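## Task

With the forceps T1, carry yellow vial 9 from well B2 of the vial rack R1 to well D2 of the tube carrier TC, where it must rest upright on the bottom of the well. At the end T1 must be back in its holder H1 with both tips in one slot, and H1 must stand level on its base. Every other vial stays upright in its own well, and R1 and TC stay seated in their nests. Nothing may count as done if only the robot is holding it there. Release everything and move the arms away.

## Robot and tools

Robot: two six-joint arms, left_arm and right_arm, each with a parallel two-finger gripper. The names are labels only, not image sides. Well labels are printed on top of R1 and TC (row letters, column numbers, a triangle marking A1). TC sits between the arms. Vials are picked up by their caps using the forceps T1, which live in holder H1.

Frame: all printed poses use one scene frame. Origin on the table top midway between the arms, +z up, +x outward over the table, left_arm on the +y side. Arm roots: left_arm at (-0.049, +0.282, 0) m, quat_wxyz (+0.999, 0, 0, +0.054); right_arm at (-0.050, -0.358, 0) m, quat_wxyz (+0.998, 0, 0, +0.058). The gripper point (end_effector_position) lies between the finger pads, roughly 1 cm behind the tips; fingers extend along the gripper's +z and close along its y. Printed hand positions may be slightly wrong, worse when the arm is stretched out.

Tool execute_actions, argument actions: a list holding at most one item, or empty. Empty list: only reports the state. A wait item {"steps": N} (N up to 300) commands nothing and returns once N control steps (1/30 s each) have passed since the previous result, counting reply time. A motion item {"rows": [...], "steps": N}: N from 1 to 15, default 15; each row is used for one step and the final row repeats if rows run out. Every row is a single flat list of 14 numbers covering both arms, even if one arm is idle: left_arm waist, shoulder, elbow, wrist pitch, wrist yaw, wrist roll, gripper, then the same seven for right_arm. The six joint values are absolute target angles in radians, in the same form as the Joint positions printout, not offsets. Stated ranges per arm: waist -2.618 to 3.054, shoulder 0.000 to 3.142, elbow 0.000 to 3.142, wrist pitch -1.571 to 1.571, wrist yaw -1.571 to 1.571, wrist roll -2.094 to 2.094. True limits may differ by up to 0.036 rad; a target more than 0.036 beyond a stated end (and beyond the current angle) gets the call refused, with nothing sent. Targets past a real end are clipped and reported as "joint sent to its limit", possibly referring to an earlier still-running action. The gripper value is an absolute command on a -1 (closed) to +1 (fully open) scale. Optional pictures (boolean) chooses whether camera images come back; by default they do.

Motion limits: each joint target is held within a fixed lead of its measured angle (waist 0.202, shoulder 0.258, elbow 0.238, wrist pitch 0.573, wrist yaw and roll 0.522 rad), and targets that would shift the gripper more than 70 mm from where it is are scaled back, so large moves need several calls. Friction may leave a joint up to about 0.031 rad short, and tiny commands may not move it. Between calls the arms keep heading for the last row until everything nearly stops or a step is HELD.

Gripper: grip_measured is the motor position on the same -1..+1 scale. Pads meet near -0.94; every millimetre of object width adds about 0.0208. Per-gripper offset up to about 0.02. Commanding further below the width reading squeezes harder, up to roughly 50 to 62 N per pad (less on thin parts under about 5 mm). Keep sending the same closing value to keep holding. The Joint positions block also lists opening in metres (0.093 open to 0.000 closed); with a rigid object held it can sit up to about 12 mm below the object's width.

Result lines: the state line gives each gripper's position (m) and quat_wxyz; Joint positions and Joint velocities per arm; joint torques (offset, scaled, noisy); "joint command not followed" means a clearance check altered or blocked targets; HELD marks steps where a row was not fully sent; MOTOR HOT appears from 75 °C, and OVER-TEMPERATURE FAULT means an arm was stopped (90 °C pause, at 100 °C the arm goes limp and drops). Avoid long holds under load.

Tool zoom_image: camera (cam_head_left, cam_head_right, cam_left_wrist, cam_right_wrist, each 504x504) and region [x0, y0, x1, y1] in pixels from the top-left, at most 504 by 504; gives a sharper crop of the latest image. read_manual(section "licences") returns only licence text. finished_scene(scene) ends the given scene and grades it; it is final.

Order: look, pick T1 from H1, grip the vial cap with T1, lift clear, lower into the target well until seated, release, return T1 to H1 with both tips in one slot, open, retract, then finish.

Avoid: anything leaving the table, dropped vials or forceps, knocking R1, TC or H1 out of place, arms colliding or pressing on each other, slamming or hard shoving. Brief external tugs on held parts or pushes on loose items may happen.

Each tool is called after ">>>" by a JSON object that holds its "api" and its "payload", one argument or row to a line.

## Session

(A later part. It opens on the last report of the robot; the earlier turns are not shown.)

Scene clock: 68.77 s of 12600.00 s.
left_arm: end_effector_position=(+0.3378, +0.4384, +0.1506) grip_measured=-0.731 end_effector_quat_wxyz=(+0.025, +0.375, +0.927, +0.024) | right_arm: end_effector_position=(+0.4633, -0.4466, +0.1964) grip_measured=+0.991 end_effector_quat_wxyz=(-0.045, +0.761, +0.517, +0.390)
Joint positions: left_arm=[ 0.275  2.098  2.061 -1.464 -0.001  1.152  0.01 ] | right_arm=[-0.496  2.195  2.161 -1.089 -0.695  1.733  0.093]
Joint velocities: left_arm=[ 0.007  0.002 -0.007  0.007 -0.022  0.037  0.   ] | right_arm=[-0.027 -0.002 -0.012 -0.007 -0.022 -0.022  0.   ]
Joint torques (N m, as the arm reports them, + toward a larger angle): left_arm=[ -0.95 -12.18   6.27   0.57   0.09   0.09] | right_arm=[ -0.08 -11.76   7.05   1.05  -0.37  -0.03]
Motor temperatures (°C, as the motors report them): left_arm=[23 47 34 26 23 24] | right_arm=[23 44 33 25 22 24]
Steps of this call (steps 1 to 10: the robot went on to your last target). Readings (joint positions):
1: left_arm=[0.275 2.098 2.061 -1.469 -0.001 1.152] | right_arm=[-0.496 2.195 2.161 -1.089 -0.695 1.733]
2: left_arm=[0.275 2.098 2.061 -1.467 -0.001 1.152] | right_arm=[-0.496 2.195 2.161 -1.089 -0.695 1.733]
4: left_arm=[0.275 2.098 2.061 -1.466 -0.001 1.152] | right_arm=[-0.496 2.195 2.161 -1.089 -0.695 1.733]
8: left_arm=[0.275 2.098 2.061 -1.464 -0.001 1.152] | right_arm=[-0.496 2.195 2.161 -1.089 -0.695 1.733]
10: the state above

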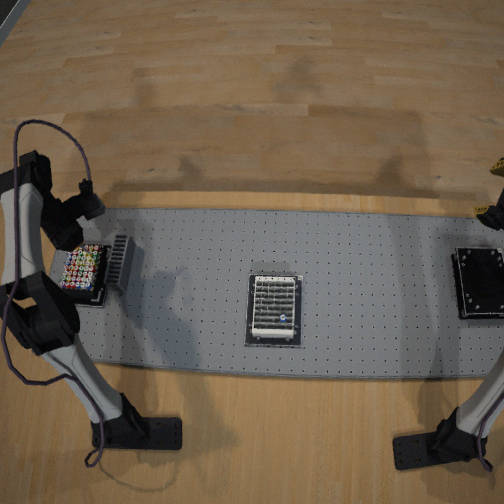

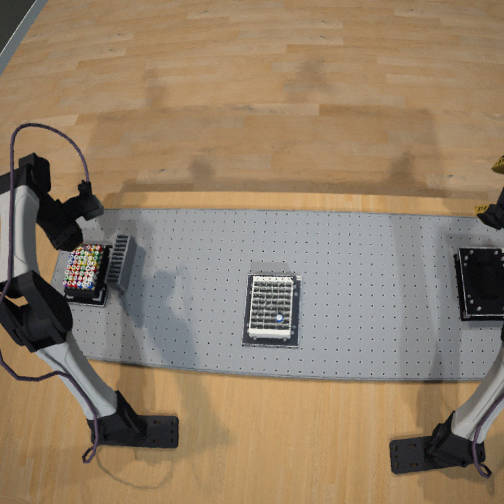

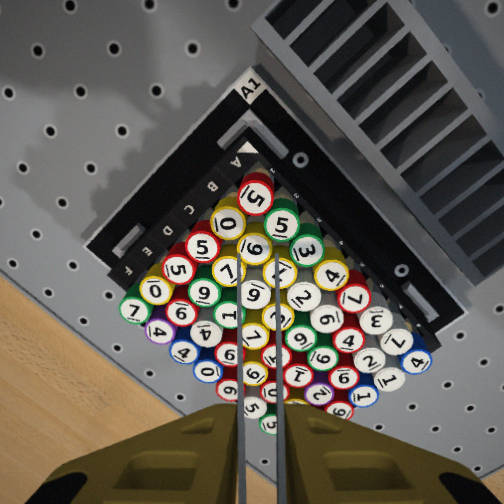

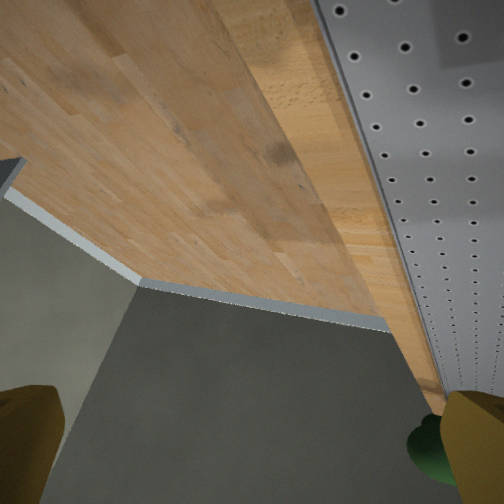

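>>> {"api": "execute_actions", "payload": {
  "actions": [
    {"rows":[[0.269,2.106,2.044,-1.44,0,1.16,-0.73,-0.496,2.195,2.161,-1.089,-0.695,1.733,1],[0.269,2.106,2.039,-1.435,0,1.16,-0.73,-0.496,2.195,2.161,-1.089,-0.695,1.733,1],[0.269,2.106,2.034,-1.43,0,1.16,-0.73,-0.496,2.195,2.161,-1.089,-0.695,1.733,1],[0.269,2.106,2.029,-1.425,0,1.16,-0.73,-0.496,2.195,2.161,-1.089,-0.695,1.733,1],[0.269,2.106,2.024,-1.42,0,1.16,-0.73,-0.496,2.195,2.161,-1.089,-0.695,1.733,1],[0.269,2.106,2.019,-1.415,0,1.16,-0.73,-0.496,2.195,2.161,-1.089,-0.695,1.733,1],[0.269,2.106,2.014,-1.41,0,1.16,-0.73,-0.496,2.195,2.161,-1.089,-0.695,1.733,1],[0.269,2.106,2.009,-1.405,0,1.16,-0.73,-0.496,2.195,2.161,-1.089,-0.695,1.733,1],[0.269,2.106,2.004,-1.40,0,1.16,-0.73,-0.496,2.195,2.161,-1.089,-0.695,1.733,1],[0.269,2.106,1.999,-1.395,0,1.16,-0.73,-0.496,2.195,2.161,-1.089,-0.695,1.733,1],[0.269,2.106,1.994,-1.391,0,1.16,-0.73,-0.496,2.195,2.161,-1.089,-0.695,1.733,1],[0.269,2.106,1.988,-1.388,0,1.16,-0.73,-0.496,2.195,2.161,-1.089,-0.695,1.733,1]],"steps":15}
  ],
  "pictures": false
}}

>>> {"api": "execute_actions", "payload": {
  "actions": [
    {"steps":10}
  ]
}}

>>> {"api": "zoom_image", "payload": {
  "camera": "cam_left_wrist",
  "region": [170,170,350,350]
}}

Scene clock: 76.37 s of 12600.00 s.
left_arm: end_effector_position=(+0.3391, +0.4389, +0.1367) grip_measured=-0.730 end_effector_quat_wxyz=(+0.023, +0.375, +0.927, +0.023) | right_arm: end_effector_position=(+0.4633, -0.4466, +0.1964) grip_measured=+0.991 end_effector_quat_wxyz=(-0.045, +0.761, +0.517, +0.390)
Joint positions: left_arm=[ 0.275  2.098  2.005 -1.413 -0.001  1.152  0.01 ] | right_arm=[-0.496  2.195  2.161 -1.089 -0.695  1.733  0.093]
Joint velocities: left_arm=[ 0.002  0.007 -0.022 -0.007 -0.037 -0.037 -0.   ] | right_arm=[ 0.002  0.002  0.002  0.007  0.007 -0.037  0.   ]
Joint torques (N m, as the arm reports them, + toward a larger angle): left_arm=[ -0.92 -12.36   6.14   0.56   0.09   0.08] | right_arm=[ -0.09 -11.61   7.09   1.03  -0.37  -0.06]
Motor temperatures (°C, as the motors report them): left_arm=[23 47 33 26 23 24] | right_arm=[23 45 33 26 22 24]
Steps of this call (steps 1 to 15: the robot went on to your last target; steps 16 to 90: nothing new was sent; then 4.10 s passed at rest; steps 91 to 105: all 15 steps of this action). Readings (joint positions):
91: left_arm=[0.275 2.098 2.061 -1.463 -0.001 1.152] | right_arm=[-0.496 2.195 2.161 -1.089 -0.695 1.733]
92: left_arm=[0.275 2.098 2.061 -1.461 -0.001 1.152] | right_arm=[-0.496 2.195 2.161 -1.089 -0.695 1.733]
94: left_arm=[0.275 2.098 2.055 -1.454 -0.001 1.152] | right_arm=[-0.496 2.195 2.161 -1.089 -0.695 1.733]
98: left_arm=[0.275 2.098 2.032 -1.438 -0.001 1.152] | right_arm=[-0.496 2.195 2.161 -1.089 -0.695 1.733]
105: the state above

Scene clock: 76.70 s of 12600.00 s.
left_arm: end_effector_position=(+0.3400, +0.4393, +0.1367) grip_measured=-0.730 end_effector_quat_wxyz=(+0.025, +0.375, +0.927, +0.024) | right_arm: end_effector_position=(+0.4633, -0.4466, +0.1964) grip_measured=+0.991 end_effector_quat_wxyz=(-0.045, +0.761, +0.517, +0.390)
Joint positions: left_arm=[ 0.275  2.098  2.005 -1.408 -0.001  1.152  0.01 ] | right_arm=[-0.496  2.195  2.161 -1.089 -0.695  1.733  0.093]
Joint velocities: left_arm=[ 0.002 -0.017  0.012 -0.051 -0.037 -0.022  0.001] | right_arm=[-0.012  0.002  0.017 -0.007 -0.037  0.007 -0.001]
Joint torques (N m, as the arm reports them, + toward a larger angle): left_arm=[ -1.13 -12.21   6.13   0.61   0.13   0.08] | right_arm=[  0.   -11.92   6.82   1.05  -0.37  -0.05]
Motor temperatures (°C, as the motors report them): left_arm=[23 47 33 26 23 24] | right_arm=[23 45 33 26 22 24]
Steps of this call (steps 1 to 10: the robot went on to your last target). Readings (joint positions):
1: left_arm=[0.275 2.098 2.005 -1.411 -0.001 1.152] | right_arm=[-0.496 2.195 2.161 -1.089 -0.695 1.733]
2: left_arm=[0.275 2.098 2.005 -1.410 -0.001 1.152] | right_arm=[-0.496 2.195 2.161 -1.089 -0.695 1.733]
4: left_arm=[0.275 2.098 2.005 -1.409 -0.001 1.152] | right_arm=[-0.496 2.195 2.161 -1.089 -0.695 1.733]
8: left_arm=[0.275 2.098 2.005 -1.408 -0.001 1.152] | right_arm=[-0.496 2.195 2.161 -1.089 -0.695 1.733]
10: the state above

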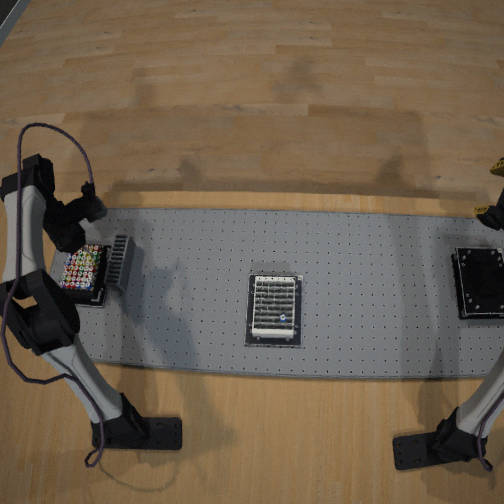

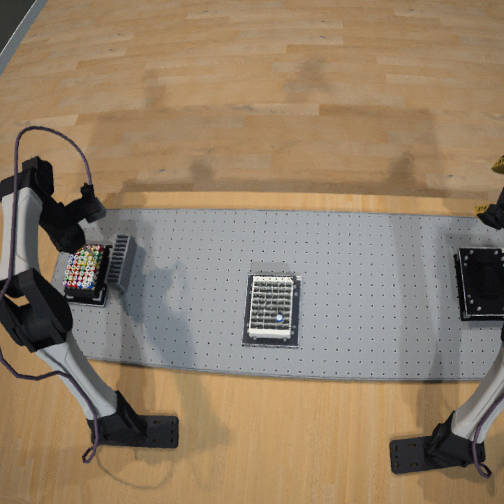

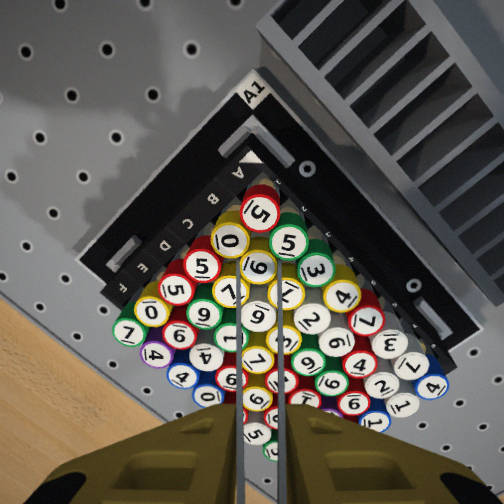

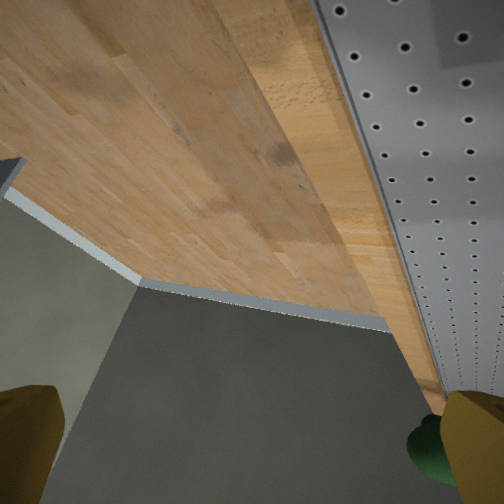

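Region (170, 170, 350, 350) of cam_left_wrist's 504x504 image, scaled by 2.800, with more detail than that image has.

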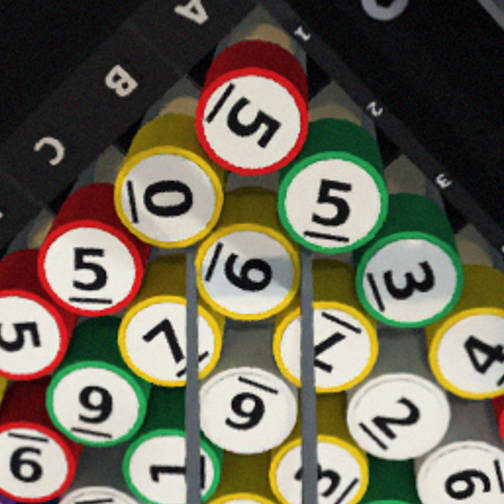

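>>> {"api": "execute_actions", "payload": {
  "actions": [
    {"rows":[[0.269,2.106,1.988,-1.388,0,1.16,-0.76,-0.496,2.195,2.161,-1.089,-0.695,1.733,1],[0.269,2.106,1.988,-1.388,0,1.16,-0.79,-0.496,2.195,2.161,-1.089,-0.695,1.733,1],[0.269,2.106,1.988,-1.388,0,1.16,-0.82,-0.496,2.195,2.161,-1.089,-0.695,1.733,1],[0.269,2.106,1.988,-1.388,0,1.16,-0.85,-0.496,2.195,2.161,-1.089,-0.695,1.733,1],[0.269,2.106,1.988,-1.388,0,1.16,-0.85,-0.496,2.195,2.161,-1.089,-0.695,1.733,1],[0.269,2.106,1.988,-1.388,0,1.16,-0.85,-0.496,2.195,2.161,-1.089,-0.695,1.733,1],[0.269,2.106,2.02,-1.425,0,1.16,-0.85,-0.496,2.195,2.161,-1.089,-0.695,1.733,1],[0.269,2.106,2.027,-1.432,0,1.16,-0.85,-0.496,2.195,2.161,-1.089,-0.695,1.733,1],[0.269,2.106,2.034,-1.439,0,1.16,-0.85,-0.496,2.195,2.161,-1.089,-0.695,1.733,1],[0.269,2.106,2.041,-1.446,0,1.16,-0.85,-0.496,2.195,2.161,-1.089,-0.695,1.733,1],[0.269,2.106,2.048,-1.453,0,1.16,-0.85,-0.496,2.195,2.161,-1.089,-0.695,1.733,1],[0.269,2.106,2.055,-1.46,0,1.16,-0.85,-0.496,2.195,2.161,-1.089,-0.695,1.733,1],[0.269,2.106,2.062,-1.467,0,1.16,-0.85,-0.496,2.195,2.161,-1.089,-0.695,1.733,1],[0.269,2.106,2.069,-1.474,0,1.16,-0.85,-0.496,2.195,2.161,-1.089,-0.695,1.733,1],[0.269,2.106,2.076,-1.48,0,1.16,-0.85,-0.496,2.195,2.161,-1.089,-0.695,1.733,1]],"steps":15}
  ],
  "pictures": false
}}

>>> {"api": "execute_actions", "payload": {
  "actions": [
    {"rows":[[0.269,2.106,2.084,-1.486,0,1.16,-0.85,-0.496,2.195,2.161,-1.089,-0.695,1.733,1],[0.269,2.106,2.092,-1.492,0,1.16,-0.85,-0.496,2.195,2.161,-1.089,-0.695,1.733,1],[0.269,2.106,2.10,-1.498,0,1.16,-0.85,-0.496,2.195,2.161,-1.089,-0.695,1.733,1],[0.269,2.106,2.108,-1.504,0,1.16,-0.85,-0.496,2.195,2.161,-1.089,-0.695,1.733,1],[0.269,2.106,2.116,-1.51,0,1.16,-0.85,-0.496,2.195,2.161,-1.089,-0.695,1.733,1],[0.269,2.106,2.124,-1.516,0,1.16,-0.85,-0.496,2.195,2.161,-1.089,-0.695,1.733,1],[0.269,2.106,2.132,-1.522,0,1.16,-0.85,-0.496,2.195,2.161,-1.089,-0.695,1.733,1],[0.269,2.106,2.14,-1.528,0,1.16,-0.85,-0.496,2.195,2.161,-1.089,-0.695,1.733,1],[0.269,2.106,2.148,-1.534,0,1.16,-0.85,-0.496,2.195,2.161,-1.089,-0.695,1.733,1],[0.269,2.106,2.156,-1.54,0,1.16,-0.85,-0.496,2.195,2.161,-1.089,-0.695,1.733,1],[0.269,2.10,2.164,-1.546,0,1.16,-0.85,-0.496,2.195,2.161,-1.089,-0.695,1.733,1],[0.269,2.09,2.172,-1.55,0,1.16,-0.85,-0.496,2.195,2.161,-1.089,-0.695,1.733,1],[0.269,2.08,2.18,-1.555,0,1.16,-0.85,-0.496,2.195,2.161,-1.089,-0.695,1.733,1],[0.269,2.07,2.185,-1.56,0,1.16,-0.85,-0.496,2.195,2.161,-1.089,-0.695,1.733,1],[0.269,2.06,2.19,-1.56,0,1.16,-0.85,-0.496,2.195,2.161,-1.089,-0.695,1.733,1]],"steps":15}
  ],
  "pictures": false
}}

>>> {"api": "execute_actions", "payload": {
  "actions": [
    {"steps":12}
  ]
}}

>>> {"api": "zoom_image", "payload": {
  "camera": "cam_head_left",
  "region": [220,260,330,360]
}}

Scene clock: 88.30 s of 12600.00 s.
left_arm: end_effector_position=(+0.3394, +0.4390, +0.1449) grip_measured=-0.840 end_effector_quat_wxyz=(+0.025, +0.375, +0.927, +0.024) | right_arm: end_effector_position=(+0.4633, -0.4466, +0.1964) grip_measured=+0.991 end_effector_quat_wxyz=(-0.045, +0.761, +0.517, +0.390)
Joint positions: left_arm=[ 0.275  2.101  2.042 -1.442 -0.001  1.152  0.005] | right_arm=[-0.496  2.195  2.161 -1.089 -0.695  1.733  0.093]
Joint velocities: left_arm=[ 0.012  0.002  0.208 -0.154 -0.022  0.066  0.001] | right_arm=[-0.007  0.007  0.002  0.022 -0.022 -0.037  0.001]
Joint torques (N m, as the arm reports them, + toward a larger angle): left_arm=[ -1.11 -12.45   9.24   0.31   0.05   0.07] | right_arm=[ -0.11 -11.73   7.17   1.06  -0.34  -0.05]
Motor temperatures (°C, as the motors report them): left_arm=[23 48 33 27 23 24] | right_arm=[23 46 33 26 22 24]
Steps of this call (steps 1 to 15: the robot went on to your last target; steps 16 to 90: nothing new was sent; then 8.10 s passed at rest; steps 91 to 105: all 15 steps of this action). Readings (joint positions):
91: left_arm=[0.275 2.098 2.005 -1.408 -0.001 1.152] | right_arm=[-0.496 2.195 2.161 -1.089 -0.695 1.733]
92: left_arm=[0.275 2.098 2.005 -1.408 -0.001 1.152] | right_arm=[-0.496 2.195 2.161 -1.089 -0.695 1.733]
94: left_arm=[0.275 2.098 2.005 -1.408 -0.001 1.152] | right_arm=[-0.496 2.195 2.161 -1.089 -0.695 1.733]
98: left_arm=[0.275 2.098 2.005 -1.411 -0.001 1.152] | right_arm=[-0.496 2.195 2.161 -1.089 -0.695 1.733]
105: the state above

Scene clock: 88.80 s of 12600.00 s.
left_arm: end_effector_position=(+0.3389, +0.4388, +0.1751) grip_measured=-0.840 end_effector_quat_wxyz=(+0.036, +0.374, +0.926, +0.035) | right_arm: end_effector_position=(+0.4633, -0.4466, +0.1964) grip_measured=+0.991 end_effector_quat_wxyz=(-0.045, +0.761, +0.517, +0.390)
Joint positions: left_arm=[ 0.275  2.097  2.157 -1.53  -0.001  1.152  0.005] | right_arm=[-0.496  2.195  2.161 -1.089 -0.695  1.733  0.093]
Joint velocities: left_arm=[ 0.012 -0.09   0.12  -0.125 -0.081  0.051 -0.   ] | right_arm=[-0.002  0.002 -0.007  0.037  0.066  0.051 -0.001]
Joint torques (N m, as the arm reports them, + toward a larger angle): left_arm=[ -1.04 -15.35   9.56   0.37   0.07   0.1 ] | right_arm=[  0.05 -11.83   6.78   1.    -0.35  -0.03]
Motor temperatures (°C, as the motors report them): left_arm=[23 48 33 26 23 24] | right_arm=[23 46 33 26 22 24]
Steps of this call (steps 1 to 15: all 15 steps of this action). Readings (joint positions):
1: left_arm=[0.275 2.101 2.050 -1.448 -0.001 1.152] | right_arm=[-0.496 2.195 2.161 -1.089 -0.695 1.733]
2: left_arm=[0.275 2.101 2.057 -1.454 -0.001 1.152] | right_arm=[-0.496 2.195 2.161 -1.089 -0.695 1.733]
4: left_arm=[0.275 2.101 2.073 -1.467 -0.001 1.152] | right_arm=[-0.496 2.195 2.161 -1.089 -0.695 1.733]
8: left_arm=[0.275 2.101 2.105 -1.493 -0.001 1.152] | right_arm=[-0.496 2.195 2.161 -1.089 -0.695 1.733]
15: the state above

Scene clock: 89.20 s of 12600.00 s.
left_arm: end_effector_position=(+0.3357, +0.4376, +0.1874) grip_measured=-0.840 end_effector_quat_wxyz=(+0.043, +0.374, +0.925, +0.042) | right_arm: end_effector_position=(+0.4633, -0.4466, +0.1964) grip_measured=+0.991 end_effector_quat_wxyz=(-0.045, +0.761, +0.517, +0.390)
Joint positions: left_arm=[ 0.275  2.074  2.171 -1.547 -0.001  1.152  0.005] | right_arm=[-0.496  2.195  2.161 -1.089 -0.695  1.733  0.093]
Joint velocities: left_arm=[-0.012 -0.017 -0.002  0.037 -0.051  0.037 -0.   ] | right_arm=[ 0.002 -0.002  0.002  0.007  0.007  0.022  0.001]
Joint torques (N m, as the arm reports them, + toward a larger angle): left_arm=[ -1.03 -13.46   9.06   0.45   0.08   0.07] | right_arm=[  0.04 -11.81   6.67   1.04  -0.34  -0.05]
Motor temperatures (°C, as the motors report them): left_arm=[23 48 33 26 23 24] | right_arm=[23 46 33 26 22 24]
Steps of this call (steps 1 to 12: the robot went on to your last target). Readings (joint positions):
1: left_arm=[0.275 2.093 2.161 -1.534 -0.001 1.152] | right_arm=[-0.496 2.195 2.161 -1.089 -0.695 1.733]
2: left_arm=[0.275 2.089 2.164 -1.537 -0.001 1.152] | right_arm=[-0.496 2.195 2.161 -1.089 -0.695 1.733]
4: left_arm=[0.275 2.080 2.168 -1.542 -0.001 1.152] | right_arm=[-0.496 2.195 2.161 -1.089 -0.695 1.733]
8: left_arm=[0.275 2.074 2.171 -1.546 -0.001 1.152] | right_arm=[-0.496 2.195 2.161 -1.089 -0.695 1.733]
12: the state above

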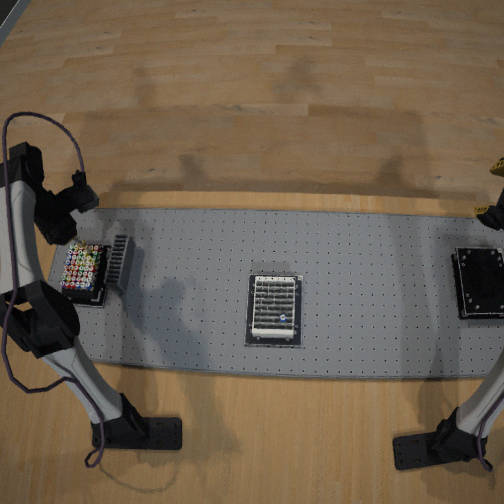

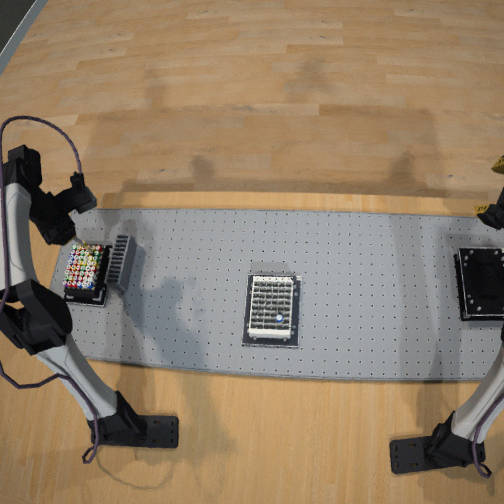

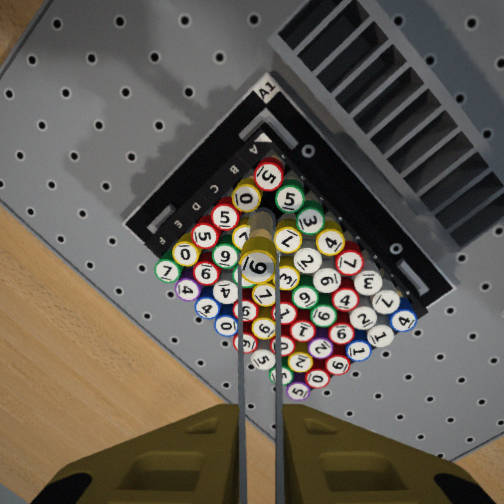

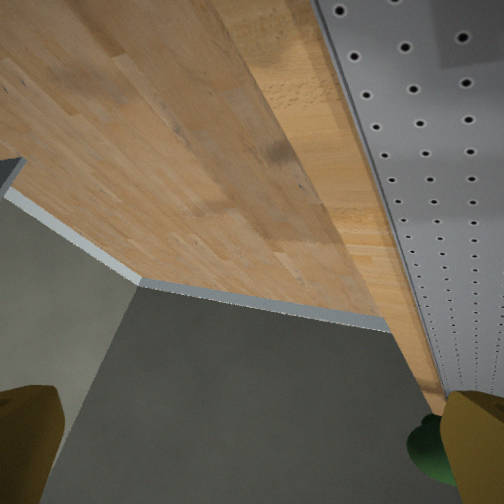

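Region (220, 260, 330, 360) of cam_head_left's 504x504 image, scaled by 4.582, with more detail than that image has; it fills the top 458 rows of this view, and the rest is white.

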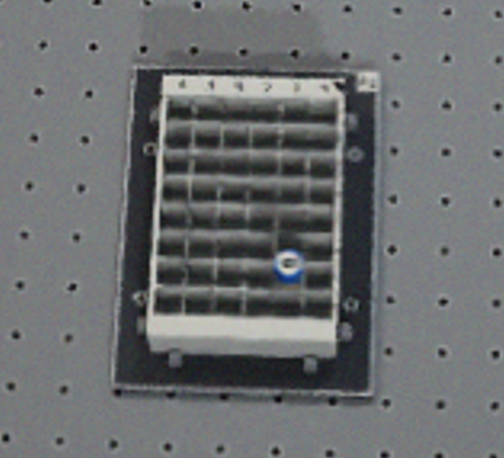

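>>> {"api": "execute_actions", "payload": {
  "actions": [
    {"rows":[[0.269,2.05,2.19,-1.56,0,1.16,-0.85,-0.496,2.195,2.161,-1.089,-0.695,1.733,1],[0.269,2.04,2.19,-1.56,0,1.16,-0.85,-0.496,2.195,2.161,-1.089,-0.695,1.733,1],[0.269,2.03,2.19,-1.56,0,1.16,-0.85,-0.496,2.195,2.161,-1.089,-0.695,1.733,1],[0.269,2.03,2.19,-1.56,0,1.16,-0.85,-0.496,2.195,2.161,-1.089,-0.695,1.733,1],[0.265,2.03,2.19,-1.56,0,1.16,-0.85,-0.496,2.195,2.161,-1.089,-0.695,1.733,1],[0.255,2.03,2.19,-1.56,0,1.16,-0.85,-0.496,2.195,2.161,-1.089,-0.695,1.733,1],[0.24,2.03,2.19,-1.56,0,1.16,-0.85,-0.496,2.195,2.161,-1.089,-0.695,1.733,1],[0.22,2.03,2.19,-1.56,0,1.16,-0.85,-0.496,2.195,2.161,-1.089,-0.695,1.733,1],[0.195,2.03,2.19,-1.56,0,1.16,-0.85,-0.496,2.195,2.161,-1.089,-0.695,1.733,1],[0.165,2.03,2.19,-1.56,0,1.16,-0.85,-0.496,2.195,2.161,-1.089,-0.695,1.733,1],[0.13,2.03,2.19,-1.56,0,1.16,-0.85,-0.496,2.195,2.161,-1.089,-0.695,1.733,1],[0.09,2.03,2.19,-1.56,0,1.16,-0.85,-0.496,2.195,2.161,-1.089,-0.695,1.733,1],[0.05,2.03,2.19,-1.56,0,1.16,-0.85,-0.496,2.195,2.161,-1.089,-0.695,1.733,1],[0.01,2.03,2.19,-1.56,0,1.16,-0.85,-0.496,2.195,2.161,-1.089,-0.695,1.733,1],[-0.03,2.03,2.19,-1.56,0,1.16,-0.85,-0.496,2.195,2.161,-1.089,-0.695,1.733,1]],"steps":15}
  ],
  "pictures": false
}}

>>> {"api": "execute_actions", "payload": {
  "actions": [
    {"rows":[[-0.07,2.03,2.19,-1.56,0,1.16,-0.85,-0.496,2.195,2.161,-1.089,-0.695,1.733,1],[-0.11,2.03,2.19,-1.56,0,1.16,-0.85,-0.496,2.195,2.161,-1.089,-0.695,1.733,1],[-0.15,2.03,2.19,-1.56,0,1.16,-0.85,-0.496,2.195,2.161,-1.089,-0.695,1.733,1],[-0.19,2.03,2.19,-1.56,0,1.16,-0.85,-0.496,2.195,2.161,-1.089,-0.695,1.733,1],[-0.23,2.03,2.19,-1.56,0,1.16,-0.85,-0.496,2.195,2.161,-1.089,-0.695,1.733,1],[-0.27,2.03,2.19,-1.56,0,1.16,-0.85,-0.496,2.195,2.161,-1.089,-0.695,1.733,1],[-0.31,2.03,2.19,-1.56,0,1.16,-0.85,-0.496,2.195,2.161,-1.089,-0.695,1.733,1],[-0.35,2.03,2.19,-1.56,0,1.16,-0.85,-0.496,2.195,2.161,-1.089,-0.695,1.733,1],[-0.39,2.03,2.19,-1.56,0,1.16,-0.85,-0.496,2.195,2.161,-1.089,-0.695,1.733,1],[-0.43,2.03,2.19,-1.56,0,1.16,-0.85,-0.496,2.195,2.161,-1.089,-0.695,1.733,1],[-0.47,2.03,2.19,-1.56,0,1.16,-0.85,-0.496,2.195,2.161,-1.089,-0.695,1.733,1],[-0.51,2.03,2.19,-1.56,0,1.16,-0.85,-0.496,2.195,2.161,-1.089,-0.695,1.733,1],[-0.55,2.03,2.19,-1.56,0,1.16,-0.85,-0.496,2.195,2.161,-1.089,-0.695,1.733,1],[-0.59,2.03,2.19,-1.56,0,1.16,-0.85,-0.496,2.195,2.161,-1.089,-0.695,1.733,1],[-0.63,2.03,2.19,-1.56,0,1.16,-0.85,-0.496,2.195,2.161,-1.089,-0.695,1.733,1]],"steps":15}
  ],
  "pictures": false
}}

>>> {"api": "execute_actions", "payload": {
  "actions": [
    {"rows":[[-0.665,2.035,2.19,-1.56,0,1.16,-0.85,-0.496,2.195,2.161,-1.089,-0.695,1.733,1],[-0.70,2.04,2.19,-1.56,0,1.16,-0.85,-0.496,2.195,2.161,-1.089,-0.695,1.733,1],[-0.73,2.047,2.19,-1.56,0,1.16,-0.85,-0.496,2.195,2.161,-1.089,-0.695,1.733,1],[-0.755,2.054,2.19,-1.56,0,1.16,-0.85,-0.496,2.195,2.161,-1.089,-0.695,1.733,1],[-0.775,2.061,2.19,-1.56,0,1.16,-0.85,-0.496,2.195,2.161,-1.089,-0.695,1.733,1],[-0.79,2.068,2.19,-1.56,0,1.16,-0.85,-0.496,2.195,2.161,-1.089,-0.695,1.733,1],[-0.802,2.075,2.19,-1.56,0,1.16,-0.85,-0.496,2.195,2.161,-1.089,-0.695,1.733,1],[-0.811,2.082,2.19,-1.56,0,1.16,-0.85,-0.496,2.195,2.161,-1.089,-0.695,1.733,1],[-0.817,2.089,2.19,-1.56,0,1.16,-0.85,-0.496,2.195,2.161,-1.089,-0.695,1.733,1],[-0.82,2.096,2.19,-1.56,0,1.16,-0.85,-0.496,2.195,2.161,-1.089,-0.695,1.733,1],[-0.82,2.10,2.19,-1.56,0,1.16,-0.85,-0.496,2.195,2.161,-1.089,-0.695,1.733,1]],"steps":15}
  ],
  "pictures": false
}}

>>> {"api": "execute_actions", "payload": {
  "actions": [
    {"steps":10}
  ]
}}

Scene clock: 106.30 s of 12600.00 s.
left_arm: end_effector_position=(+0.3577, +0.3505, +0.1986) grip_measured=-0.840 end_effector_quat_wxyz=(+0.057, +0.473, +0.878, +0.047) | right_arm: end_effector_position=(+0.4633, -0.4466, +0.1964) grip_measured=+0.991 end_effector_quat_wxyz=(-0.045, +0.761, +0.517, +0.390)
Joint positions: left_arm=[ 0.056  2.046  2.171 -1.548 -0.006  1.152  0.005] | right_arm=[-0.496  2.195  2.161 -1.089 -0.695  1.733  0.093]
Joint velocities: left_arm=[-1.248  0.002 -0.012 -0.095  0.022 -0.022 -0.   ] | right_arm=[ 0.002 -0.012  0.002 -0.051 -0.007  0.066 -0.   ]
Joint torques (N m, as the arm reports them, + toward a larger angle): left_arm=[ -1.18 -13.51   8.7    0.46   0.13   0.07] | right_arm=[ -0.19 -11.95   6.91   1.08  -0.35  -0.07]
Motor temperatures (°C, as the motors report them): left_arm=[23 50 34 26 23 24] | right_arm=[23 47 34 26 22 24]
Steps of this call (steps 1 to 30: the robot went on to your last target; steps 31 to 90: nothing new was sent; then 13.60 s passed at rest; steps 91 to 105: all 15 steps of this action). Readings (joint positions):
91: left_arm=[0.275 2.074 2.171 -1.548 -0.001 1.152] | right_arm=[-0.496 2.195 2.161 -1.089 -0.695 1.733]
92: left_arm=[0.275 2.073 2.171 -1.548 -0.001 1.152] | right_arm=[-0.496 2.195 2.161 -1.089 -0.695 1.733]
94: left_arm=[0.275 2.068 2.171 -1.548 -0.001 1.152] | right_arm=[-0.496 2.195 2.161 -1.089 -0.695 1.733]
98: left_arm=[0.264 2.050 2.171 -1.548 -0.002 1.152] | right_arm=[-0.496 2.195 2.161 -1.089 -0.695 1.733]
105: the state above

Scene clock: 106.80 s of 12600.00 s.
left_arm: end_effector_position=(+0.3227, +0.1036, +0.1986) grip_measured=-0.840 end_effector_quat_wxyz=(+0.069, +0.716, +0.695, +0.026) | right_arm: end_effector_position=(+0.4633, -0.4466, +0.1964) grip_measured=+0.991 end_effector_quat_wxyz=(-0.045, +0.761, +0.517, +0.390)
Joint positions: left_arm=[-0.557  2.046  2.171 -1.548 -0.     1.152  0.005] | right_arm=[-0.496  2.195  2.161 -1.089 -0.695  1.733  0.093]
Joint velocities: left_arm=[-1.121 -0.007  0.017  0.037 -0.007 -0.007 -0.   ] | right_arm=[-0.007  0.002 -0.012  0.081 -0.007 -0.051 -0.001]
Joint torques (N m, as the arm reports them, + toward a larger angle): left_arm=[ -0.93 -13.43   9.     0.47   0.11   0.09] | right_arm=[ -0.29 -11.67   6.84   1.02  -0.32  -0.05]
Motor temperatures (°C, as the motors report them): left_arm=[23 50 34 26 23 24] | right_arm=[23 47 34 26 22 24]
Steps of this call (steps 1 to 15: all 15 steps of this action). Readings (joint positions):
1: left_arm=[0.010 2.046 2.171 -1.548 -0.005 1.152] | right_arm=[-0.496 2.195 2.161 -1.089 -0.695 1.733]
2: left_arm=[-0.035 2.046 2.171 -1.548 -0.005 1.152] | right_arm=[-0.496 2.195 2.161 -1.089 -0.695 1.733]
4: left_arm=[-0.121 2.046 2.171 -1.548 -0.003 1.152] | right_arm=[-0.496 2.195 2.161 -1.089 -0.695 1.733]
8: left_arm=[-0.280 2.046 2.171 -1.548 -0.001 1.152] | right_arm=[-0.496 2.195 2.161 -1.089 -0.695 1.733]
15: the state above

Scene clock: 107.30 s of 12600.00 s.
left_arm: end_effector_position=(+0.2660, +0.0101, +0.1773) grip_measured=-0.840 end_effector_quat_wxyz=(+0.046, +0.802, +0.596, +0.008) | right_arm: end_effector_position=(+0.4633, -0.4466, +0.1964) grip_measured=+0.991 end_effector_quat_wxyz=(-0.045, +0.761, +0.517, +0.390)
Joint positions: left_arm=[-0.82   2.1    2.171 -1.549  0.004  1.153  0.005] | right_arm=[-0.496  2.195  2.161 -1.089 -0.695  1.733  0.093]
Joint velocities: left_arm=[-0.012  0.076  0.002 -0.051 -0.037  0.007  0.   ] | right_arm=[ 0.007  0.007  0.012  0.037 -0.051 -0.051  0.   ]
Joint torques (N m, as the arm reports them, + toward a larger angle): left_arm=[ -0.77 -13.09   9.01   0.36   0.02   0.05] | right_arm=[ -0.21 -11.92   6.97   1.02  -0.41  -0.05]
Motor temperatures (°C, as the motors report them): left_arm=[23 50 34 26 23 24] | right_arm=[23 47 34 26 22 24]
Steps of this call (steps 1 to 15: all 15 steps of this action). Readings (joint positions):
1: left_arm=[-0.597 2.046 2.171 -1.548 -0.000 1.152] | right_arm=[-0.496 2.195 2.161 -1.089 -0.695 1.733]
2: left_arm=[-0.636 2.046 2.171 -1.548 0.000 1.152] | right_arm=[-0.496 2.195 2.161 -1.089 -0.695 1.733]
4: left_arm=[-0.707 2.046 2.171 -1.548 0.001 1.152] | right_arm=[-0.496 2.195 2.161 -1.089 -0.695 1.733]
8: left_arm=[-0.799 2.056 2.171 -1.548 0.004 1.153] | right_arm=[-0.496 2.195 2.161 -1.089 -0.695 1.733]
15: the state above

Scene clock: 107.63 s of 12600.00 s.
left_arm: end_effector_position=(+0.2662, +0.0100, +0.1764) grip_measured=-0.840 end_effector_quat_wxyz=(+0.045, +0.802, +0.596, +0.008) | right_arm: end_effector_position=(+0.4633, -0.4466, +0.1964) grip_measured=+0.991 end_effector_quat_wxyz=(-0.045, +0.761, +0.517, +0.390)
Joint positions: left_arm=[-0.82   2.102  2.171 -1.549  0.004  1.153  0.005] | right_arm=[-0.496  2.195  2.161 -1.089 -0.695  1.733  0.093]
Joint velocities: left_arm=[-0.002  0.002 -0.007  0.022 -0.037  0.022 -0.001] | right_arm=[-0.017 -0.002 -0.002  0.007  0.022 -0.051  0.001]
Joint torques (N m, as the arm reports them, + toward a larger angle): left_arm=[ -0.72 -12.75   8.93   0.34   0.05   0.07] | right_arm=[ -0.14 -11.71   6.91   0.98  -0.39   0.02]
Motor temperatures (°C, as the motors report them): left_arm=[23 50 34 26 23 24] | right_arm=[23 47 34 26 22 24]
Steps of this call (steps 1 to 10: the robot went on to your last target). Readings (joint positions):
1: left_arm=[-0.820 2.102 2.171 -1.549 0.004 1.153] | right_arm=[-0.496 2.195 2.161 -1.089 -0.695 1.733]
2: left_arm=[-0.820 2.102 2.171 -1.549 0.004 1.153] | right_arm=[-0.496 2.195 2.161 -1.089 -0.695 1.733]
4: left_arm=[-0.820 2.102 2.171 -1.549 0.004 1.153] | right_arm=[-0.496 2.195 2.161 -1.089 -0.695 1.733]
8: left_arm=[-0.820 2.102 2.171 -1.549 0.004 1.153] | right_arm=[-0.496 2.195 2.161 -1.089 -0.695 1.733]
10: the state above

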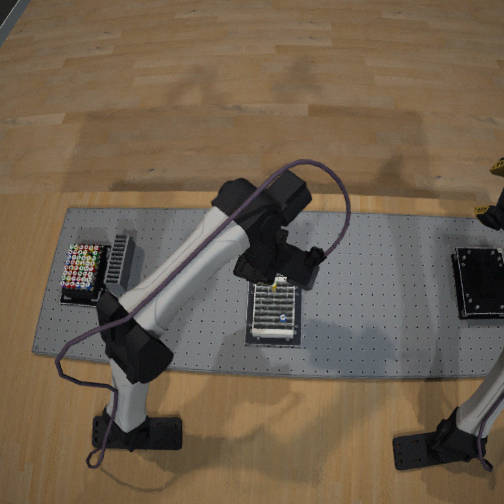

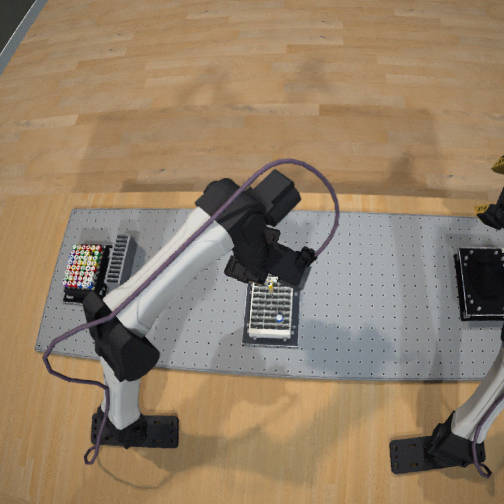

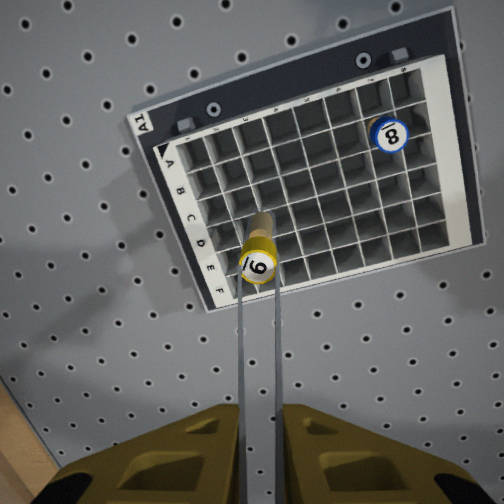

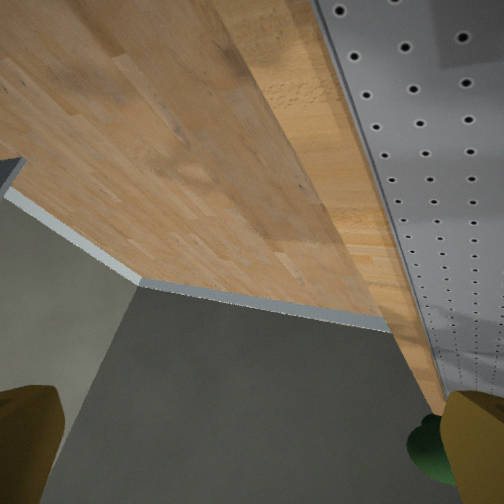

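>>> {"api": "zoom_image", "payload": {
  "camera": "cam_left_wrist",
  "region": [150,120,350,320]
}}

Region (150, 120, 350, 320) of cam_left_wrist's 504x504 image, scaled by 2.520, with more detail than that image has.

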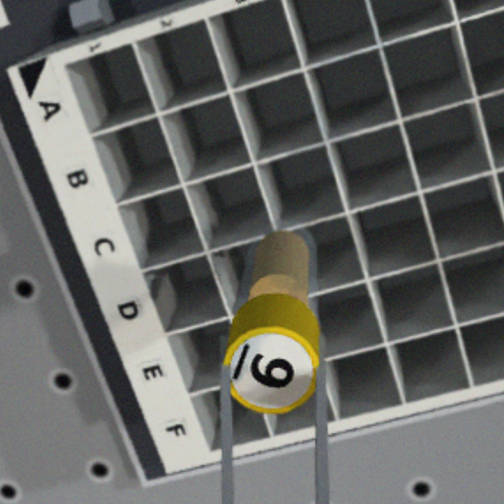

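>>> {"api": "execute_actions", "payload": {
  "actions": [
    {"rows":[[-0.81,2.10,2.16,-1.535,0,1.16,-0.85,-0.496,2.195,2.161,-1.089,-0.695,1.733,1],[-0.80,2.10,2.155,-1.53,0,1.16,-0.85,-0.496,2.195,2.161,-1.089,-0.695,1.733,1],[-0.793,2.10,2.15,-1.525,0,1.16,-0.85,-0.496,2.195,2.161,-1.089,-0.695,1.733,1],[-0.788,2.10,2.145,-1.52,0,1.16,-0.85,-0.496,2.195,2.161,-1.089,-0.695,1.733,1],[-0.788,2.10,2.14,-1.516,0,1.16,-0.85,-0.496,2.195,2.161,-1.089,-0.695,1.733,1],[-0.788,2.10,2.133,-1.513,0,1.16,-0.85,-0.496,2.195,2.161,-1.089,-0.695,1.733,1]],"steps":15}
  ]
}}

>>> {"api": "zoom_image", "payload": {
  "camera": "cam_left_wrist",
  "region": [150,120,350,320]
}}

Scene clock: 118.43 s of 12600.00 s.
left_arm: end_effector_position=(+0.2732, +0.0182, +0.1702) grip_measured=-0.840 end_effector_quat_wxyz=(+0.041, +0.794, +0.606, +0.008) | right_arm: end_effector_position=(+0.4633, -0.4466, +0.1964) grip_measured=+0.991 end_effector_quat_wxyz=(-0.045, +0.761, +0.517, +0.390)
Joint positions: left_arm=[-0.794  2.102  2.146 -1.531  0.004  1.153  0.005] | right_arm=[-0.496  2.195  2.161 -1.089 -0.695  1.733  0.093]
Joint velocities: left_arm=[-0.007 -0.002 -0.007  0.022 -0.051 -0.037 -0.001] | right_arm=[-0.007 -0.007  0.002 -0.037 -0.037 -0.066 -0.   ]
Joint torques (N m, as the arm reports them, + toward a larger angle): left_arm=[ -0.22 -12.89   6.     0.6    0.06   0.06] | right_arm=[  0.06 -11.72   6.83   1.05  -0.37  -0.05]
Motor temperatures (°C, as the motors report them): left_arm=[23 51 34 26 23 24] | right_arm=[23 48 34 26 22 24]
Steps of this call (steps 1 to 15: the robot went on to your last target; steps 16 to 90: nothing new was sent; then 7.30 s passed at rest; steps 91 to 105: all 15 steps of this action). Readings (joint positions):
91: left_arm=[-0.820 2.102 2.171 -1.549 0.004 1.153] | right_arm=[-0.496 2.195 2.161 -1.089 -0.695 1.733]
92: left_arm=[-0.819 2.102 2.171 -1.549 0.004 1.153] | right_arm=[-0.496 2.195 2.161 -1.089 -0.695 1.733]
94: left_arm=[-0.813 2.102 2.169 -1.545 0.004 1.153] | right_arm=[-0.496 2.195 2.161 -1.089 -0.695 1.733]
98: left_arm=[-0.796 2.102 2.150 -1.535 0.004 1.153] | right_arm=[-0.496 2.195 2.161 -1.089 -0.695 1.733]
105: the state above

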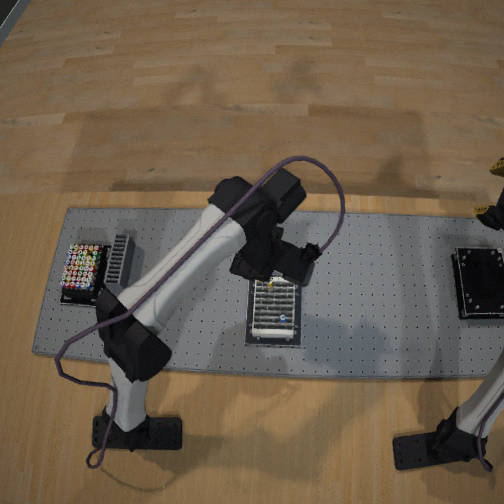

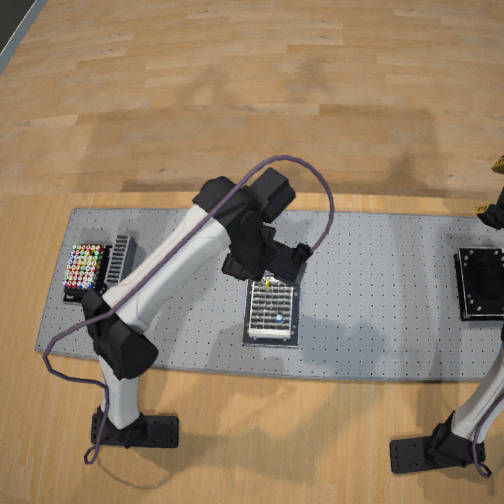

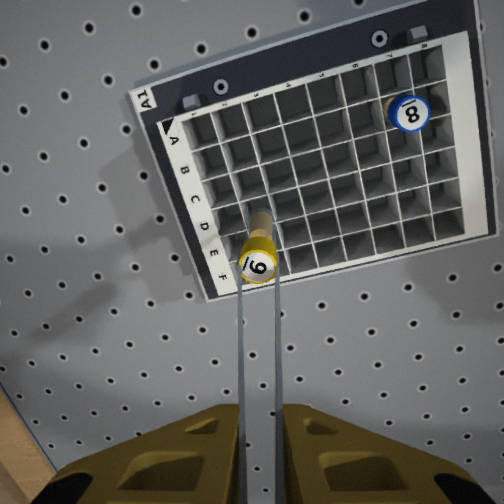

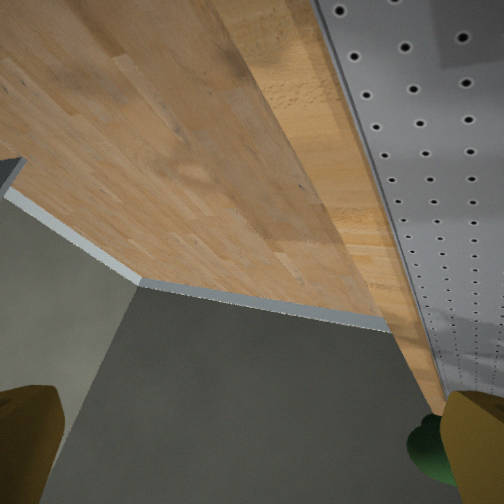

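Region (150, 120, 350, 320) of cam_left_wrist's 504x504 image, scaled by 2.520, with more detail than that image has.

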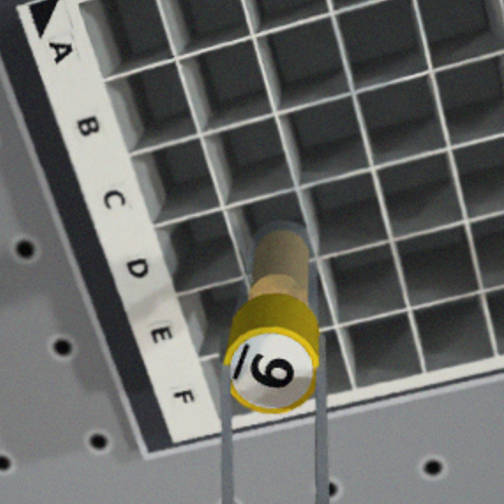

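>>> {"api": "execute_actions", "payload": {
  "actions": [
    {"rows":[[-0.788,2.10,2.129,-1.507,0,1.16,-0.85,-0.496,2.195,2.161,-1.089,-0.695,1.733,1],[-0.788,2.10,2.124,-1.502,0,1.16,-0.85,-0.496,2.195,2.161,-1.089,-0.695,1.733,1],[-0.788,2.10,2.119,-1.497,0,1.16,-0.85,-0.496,2.195,2.161,-1.089,-0.695,1.733,1],[-0.788,2.10,2.114,-1.492,0,1.16,-0.85,-0.496,2.195,2.161,-1.089,-0.695,1.733,1],[-0.788,2.10,2.109,-1.487,0,1.16,-0.85,-0.496,2.195,2.161,-1.089,-0.695,1.733,1],[-0.788,2.10,2.104,-1.482,0,1.16,-0.85,-0.496,2.195,2.161,-1.089,-0.695,1.733,1],[-0.788,2.10,2.099,-1.478,0,1.16,-0.85,-0.496,2.195,2.161,-1.089,-0.695,1.733,1],[-0.788,2.10,2.093,-1.475,0,1.16,-0.85,-0.496,2.195,2.161,-1.089,-0.695,1.733,1]],"steps":15}
  ]
}}

>>> {"api": "zoom_image", "payload": {
  "camera": "cam_left_wrist",
  "region": [150,120,350,320]
}}

Scene clock: 124.57 s of 12600.00 s.
left_arm: end_effector_position=(+0.2754, +0.0163, +0.1643) grip_measured=-0.840 end_effector_quat_wxyz=(+0.044, +0.794, +0.606, +0.008) | right_arm: end_effector_position=(+0.4633, -0.4466, +0.1964) grip_measured=+0.991 end_effector_quat_wxyz=(-0.045, +0.761, +0.517, +0.390)
Joint positions: left_arm=[-0.794  2.101  2.12  -1.5    0.004  1.153  0.005] | right_arm=[-0.496  2.195  2.161 -1.089 -0.695  1.733  0.093]
Joint velocities: left_arm=[ 0.012 -0.007 -0.012  0.051 -0.066  0.081  0.001] | right_arm=[-0.012 -0.002 -0.017  0.007  0.066 -0.037 -0.   ]
Joint torques (N m, as the arm reports them, + toward a larger angle): left_arm=[ -0.27 -12.75   4.83   0.69   0.03   0.06] | right_arm=[ -0.03 -11.87   6.91   1.08  -0.38  -0.03]
Motor temperatures (°C, as the motors report them): left_arm=[23 51 34 26 23 24] | right_arm=[23 48 34 26 22 24]
Steps of this call (steps 1 to 15: the robot went on to your last target; steps 16 to 90: nothing new was sent; then 2.63 s passed at rest; steps 91 to 105: all 15 steps of this action). Readings (joint positions):
91: left_arm=[-0.794 2.102 2.146 -1.528 0.004 1.153] | right_arm=[-0.496 2.195 2.161 -1.089 -0.695 1.733]
92: left_arm=[-0.794 2.102 2.146 -1.527 0.004 1.153] | right_arm=[-0.496 2.195 2.161 -1.089 -0.695 1.733]
94: left_arm=[-0.794 2.102 2.140 -1.520 0.004 1.153] | right_arm=[-0.496 2.195 2.161 -1.089 -0.695 1.733]
98: left_arm=[-0.794 2.102 2.120 -1.504 0.004 1.153] | right_arm=[-0.496 2.195 2.161 -1.089 -0.695 1.733]
105: the state above

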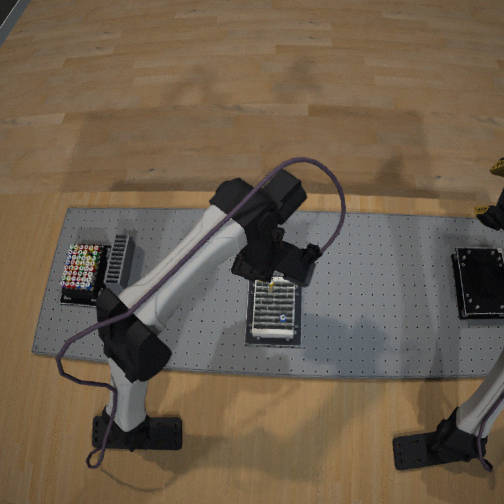

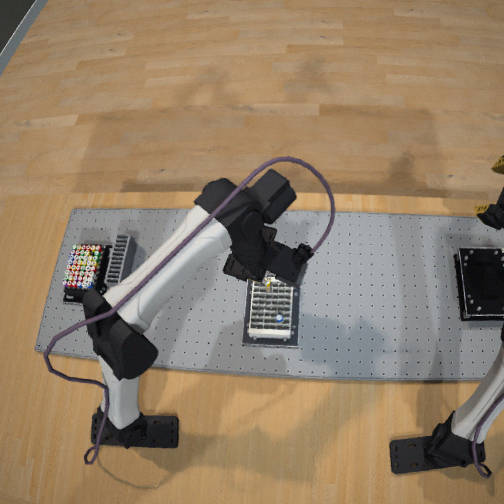

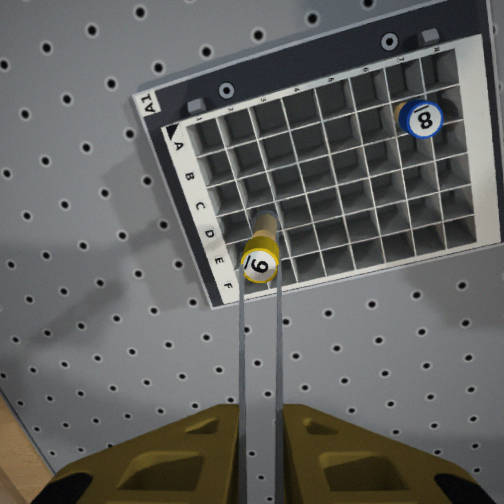

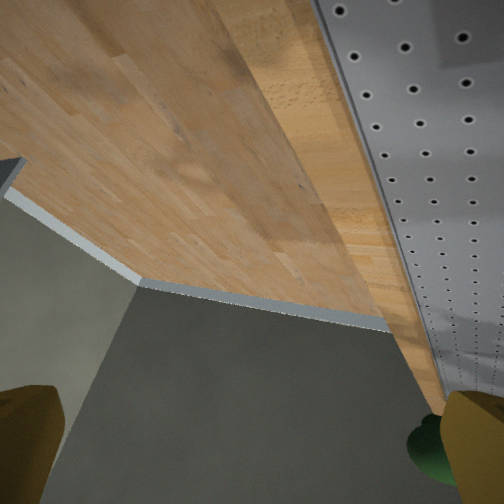

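Region (150, 120, 350, 320) of cam_left_wrist's 504x504 image, scaled by 2.520, with more detail than that image has.

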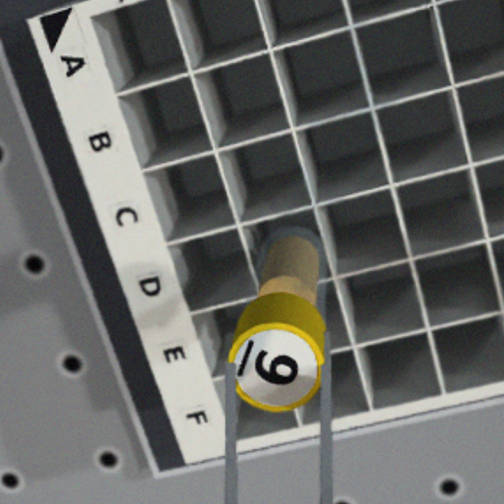

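>>> {"api": "execute_actions", "payload": {
  "actions": [
    {"rows":[[-0.788,2.10,2.125,-1.51,0,1.16,-0.85,-0.496,2.195,2.161,-1.089,-0.695,1.733,1],[-0.788,2.10,2.125,-1.52,0,1.16,-0.85,-0.496,2.195,2.161,-1.089,-0.695,1.733,1],[-0.788,2.10,2.125,-1.522,0,1.16,-0.85,-0.496,2.195,2.161,-1.089,-0.695,1.733,1],[-0.788,2.10,2.125,-1.522,0,1.16,-0.85,-0.496,2.195,2.161,-1.089,-0.695,1.733,1],[-0.788,2.10,2.125,-1.522,0,1.16,-0.85,-0.496,2.195,2.161,-1.089,-0.695,1.733,1],[-0.788,2.10,2.125,-1.522,0,1.16,-0.85,-0.496,2.195,2.161,-1.089,-0.695,1.733,1],[-0.788,2.10,2.105,-1.50,0,1.16,-0.85,-0.496,2.195,2.161,-1.089,-0.695,1.733,1],[-0.788,2.10,2.10,-1.495,0,1.16,-0.85,-0.496,2.195,2.161,-1.089,-0.695,1.733,1],[-0.788,2.10,2.095,-1.49,0,1.16,-0.85,-0.496,2.195,2.161,-1.089,-0.695,1.733,1],[-0.788,2.10,2.09,-1.487,0,1.16,-0.85,-0.496,2.195,2.161,-1.089,-0.695,1.733,1]],"steps":15}
  ]
}}

>>> {"api": "zoom_image", "payload": {
  "camera": "cam_left_wrist",
  "region": [150,120,350,320]
}}

Scene clock: 132.37 s of 12600.00 s.
left_arm: end_effector_position=(+0.2748, +0.0168, +0.1642) grip_measured=-0.840 end_effector_quat_wxyz=(+0.042, +0.794, +0.606, +0.008) | right_arm: end_effector_position=(+0.4633, -0.4466, +0.1964) grip_measured=+0.991 end_effector_quat_wxyz=(-0.045, +0.761, +0.517, +0.390)
Joint positions: left_arm=[-0.794  2.101  2.12  -1.503  0.004  1.153  0.005] | right_arm=[-0.496  2.195  2.161 -1.089 -0.695  1.733  0.093]
Joint velocities: left_arm=[-0.007  0.007 -0.007 -0.022  0.007  0.022 -0.001] | right_arm=[ 0.007 -0.012 -0.002 -0.11  -0.051 -0.007 -0.002]
Joint torques (N m, as the arm reports them, + toward a larger angle): left_arm=[ -0.18 -12.82   4.68   0.6    0.04   0.07] | right_arm=[  0.09 -11.72   6.83   1.06  -0.36  -0.04]
Motor temperatures (°C, as the motors report them): left_arm=[23 51 34 26 23 24] | right_arm=[23 49 34 26 22 24]
Steps of this call (steps 1 to 15: the robot went on to your last target; steps 16 to 90: nothing new was sent; then 4.30 s passed at rest; steps 91 to 105: all 15 steps of this action). Readings (joint positions):
91: left_arm=[-0.794 2.101 2.120 -1.501 0.004 1.153] | right_arm=[-0.496 2.195 2.161 -1.089 -0.695 1.733]
92: left_arm=[-0.794 2.101 2.120 -1.502 0.004 1.153] | right_arm=[-0.496 2.195 2.161 -1.089 -0.695 1.733]
94: left_arm=[-0.794 2.101 2.120 -1.505 0.004 1.153] | right_arm=[-0.496 2.195 2.161 -1.089 -0.695 1.733]
98: left_arm=[-0.794 2.101 2.120 -1.505 0.004 1.153] | right_arm=[-0.496 2.195 2.161 -1.089 -0.695 1.733]
105: the state above

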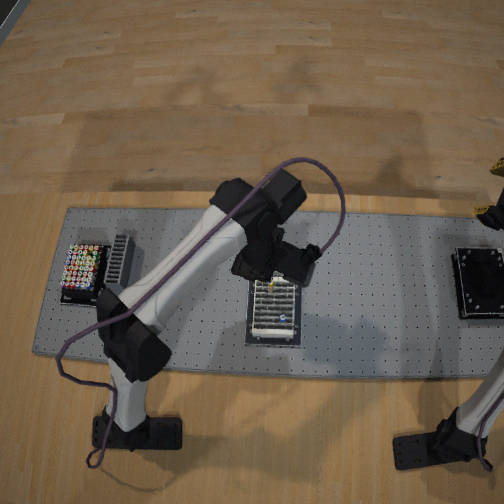

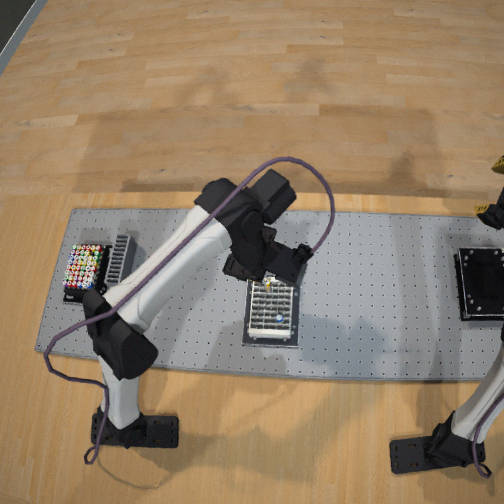

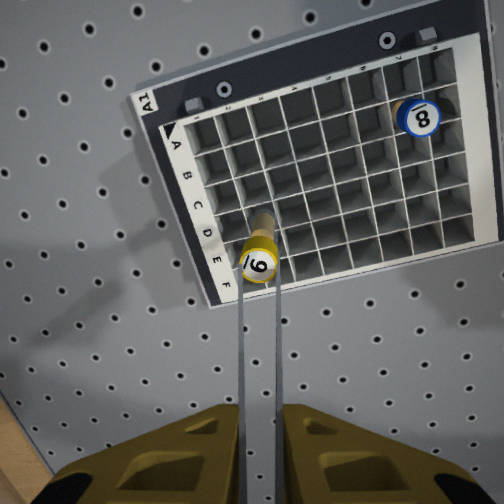

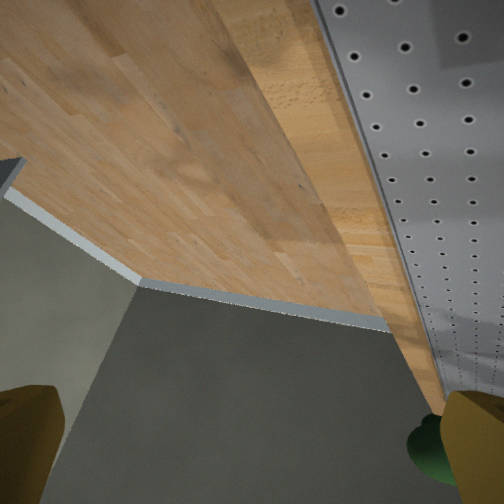

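Region (150, 120, 350, 320) of cam_left_wrist's 504x504 image, scaled by 2.520, with more detail than that image has.

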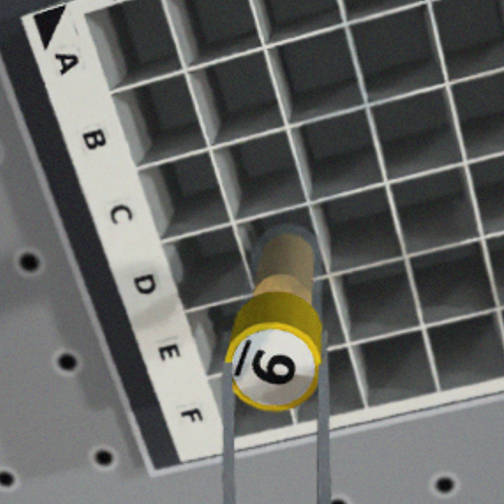

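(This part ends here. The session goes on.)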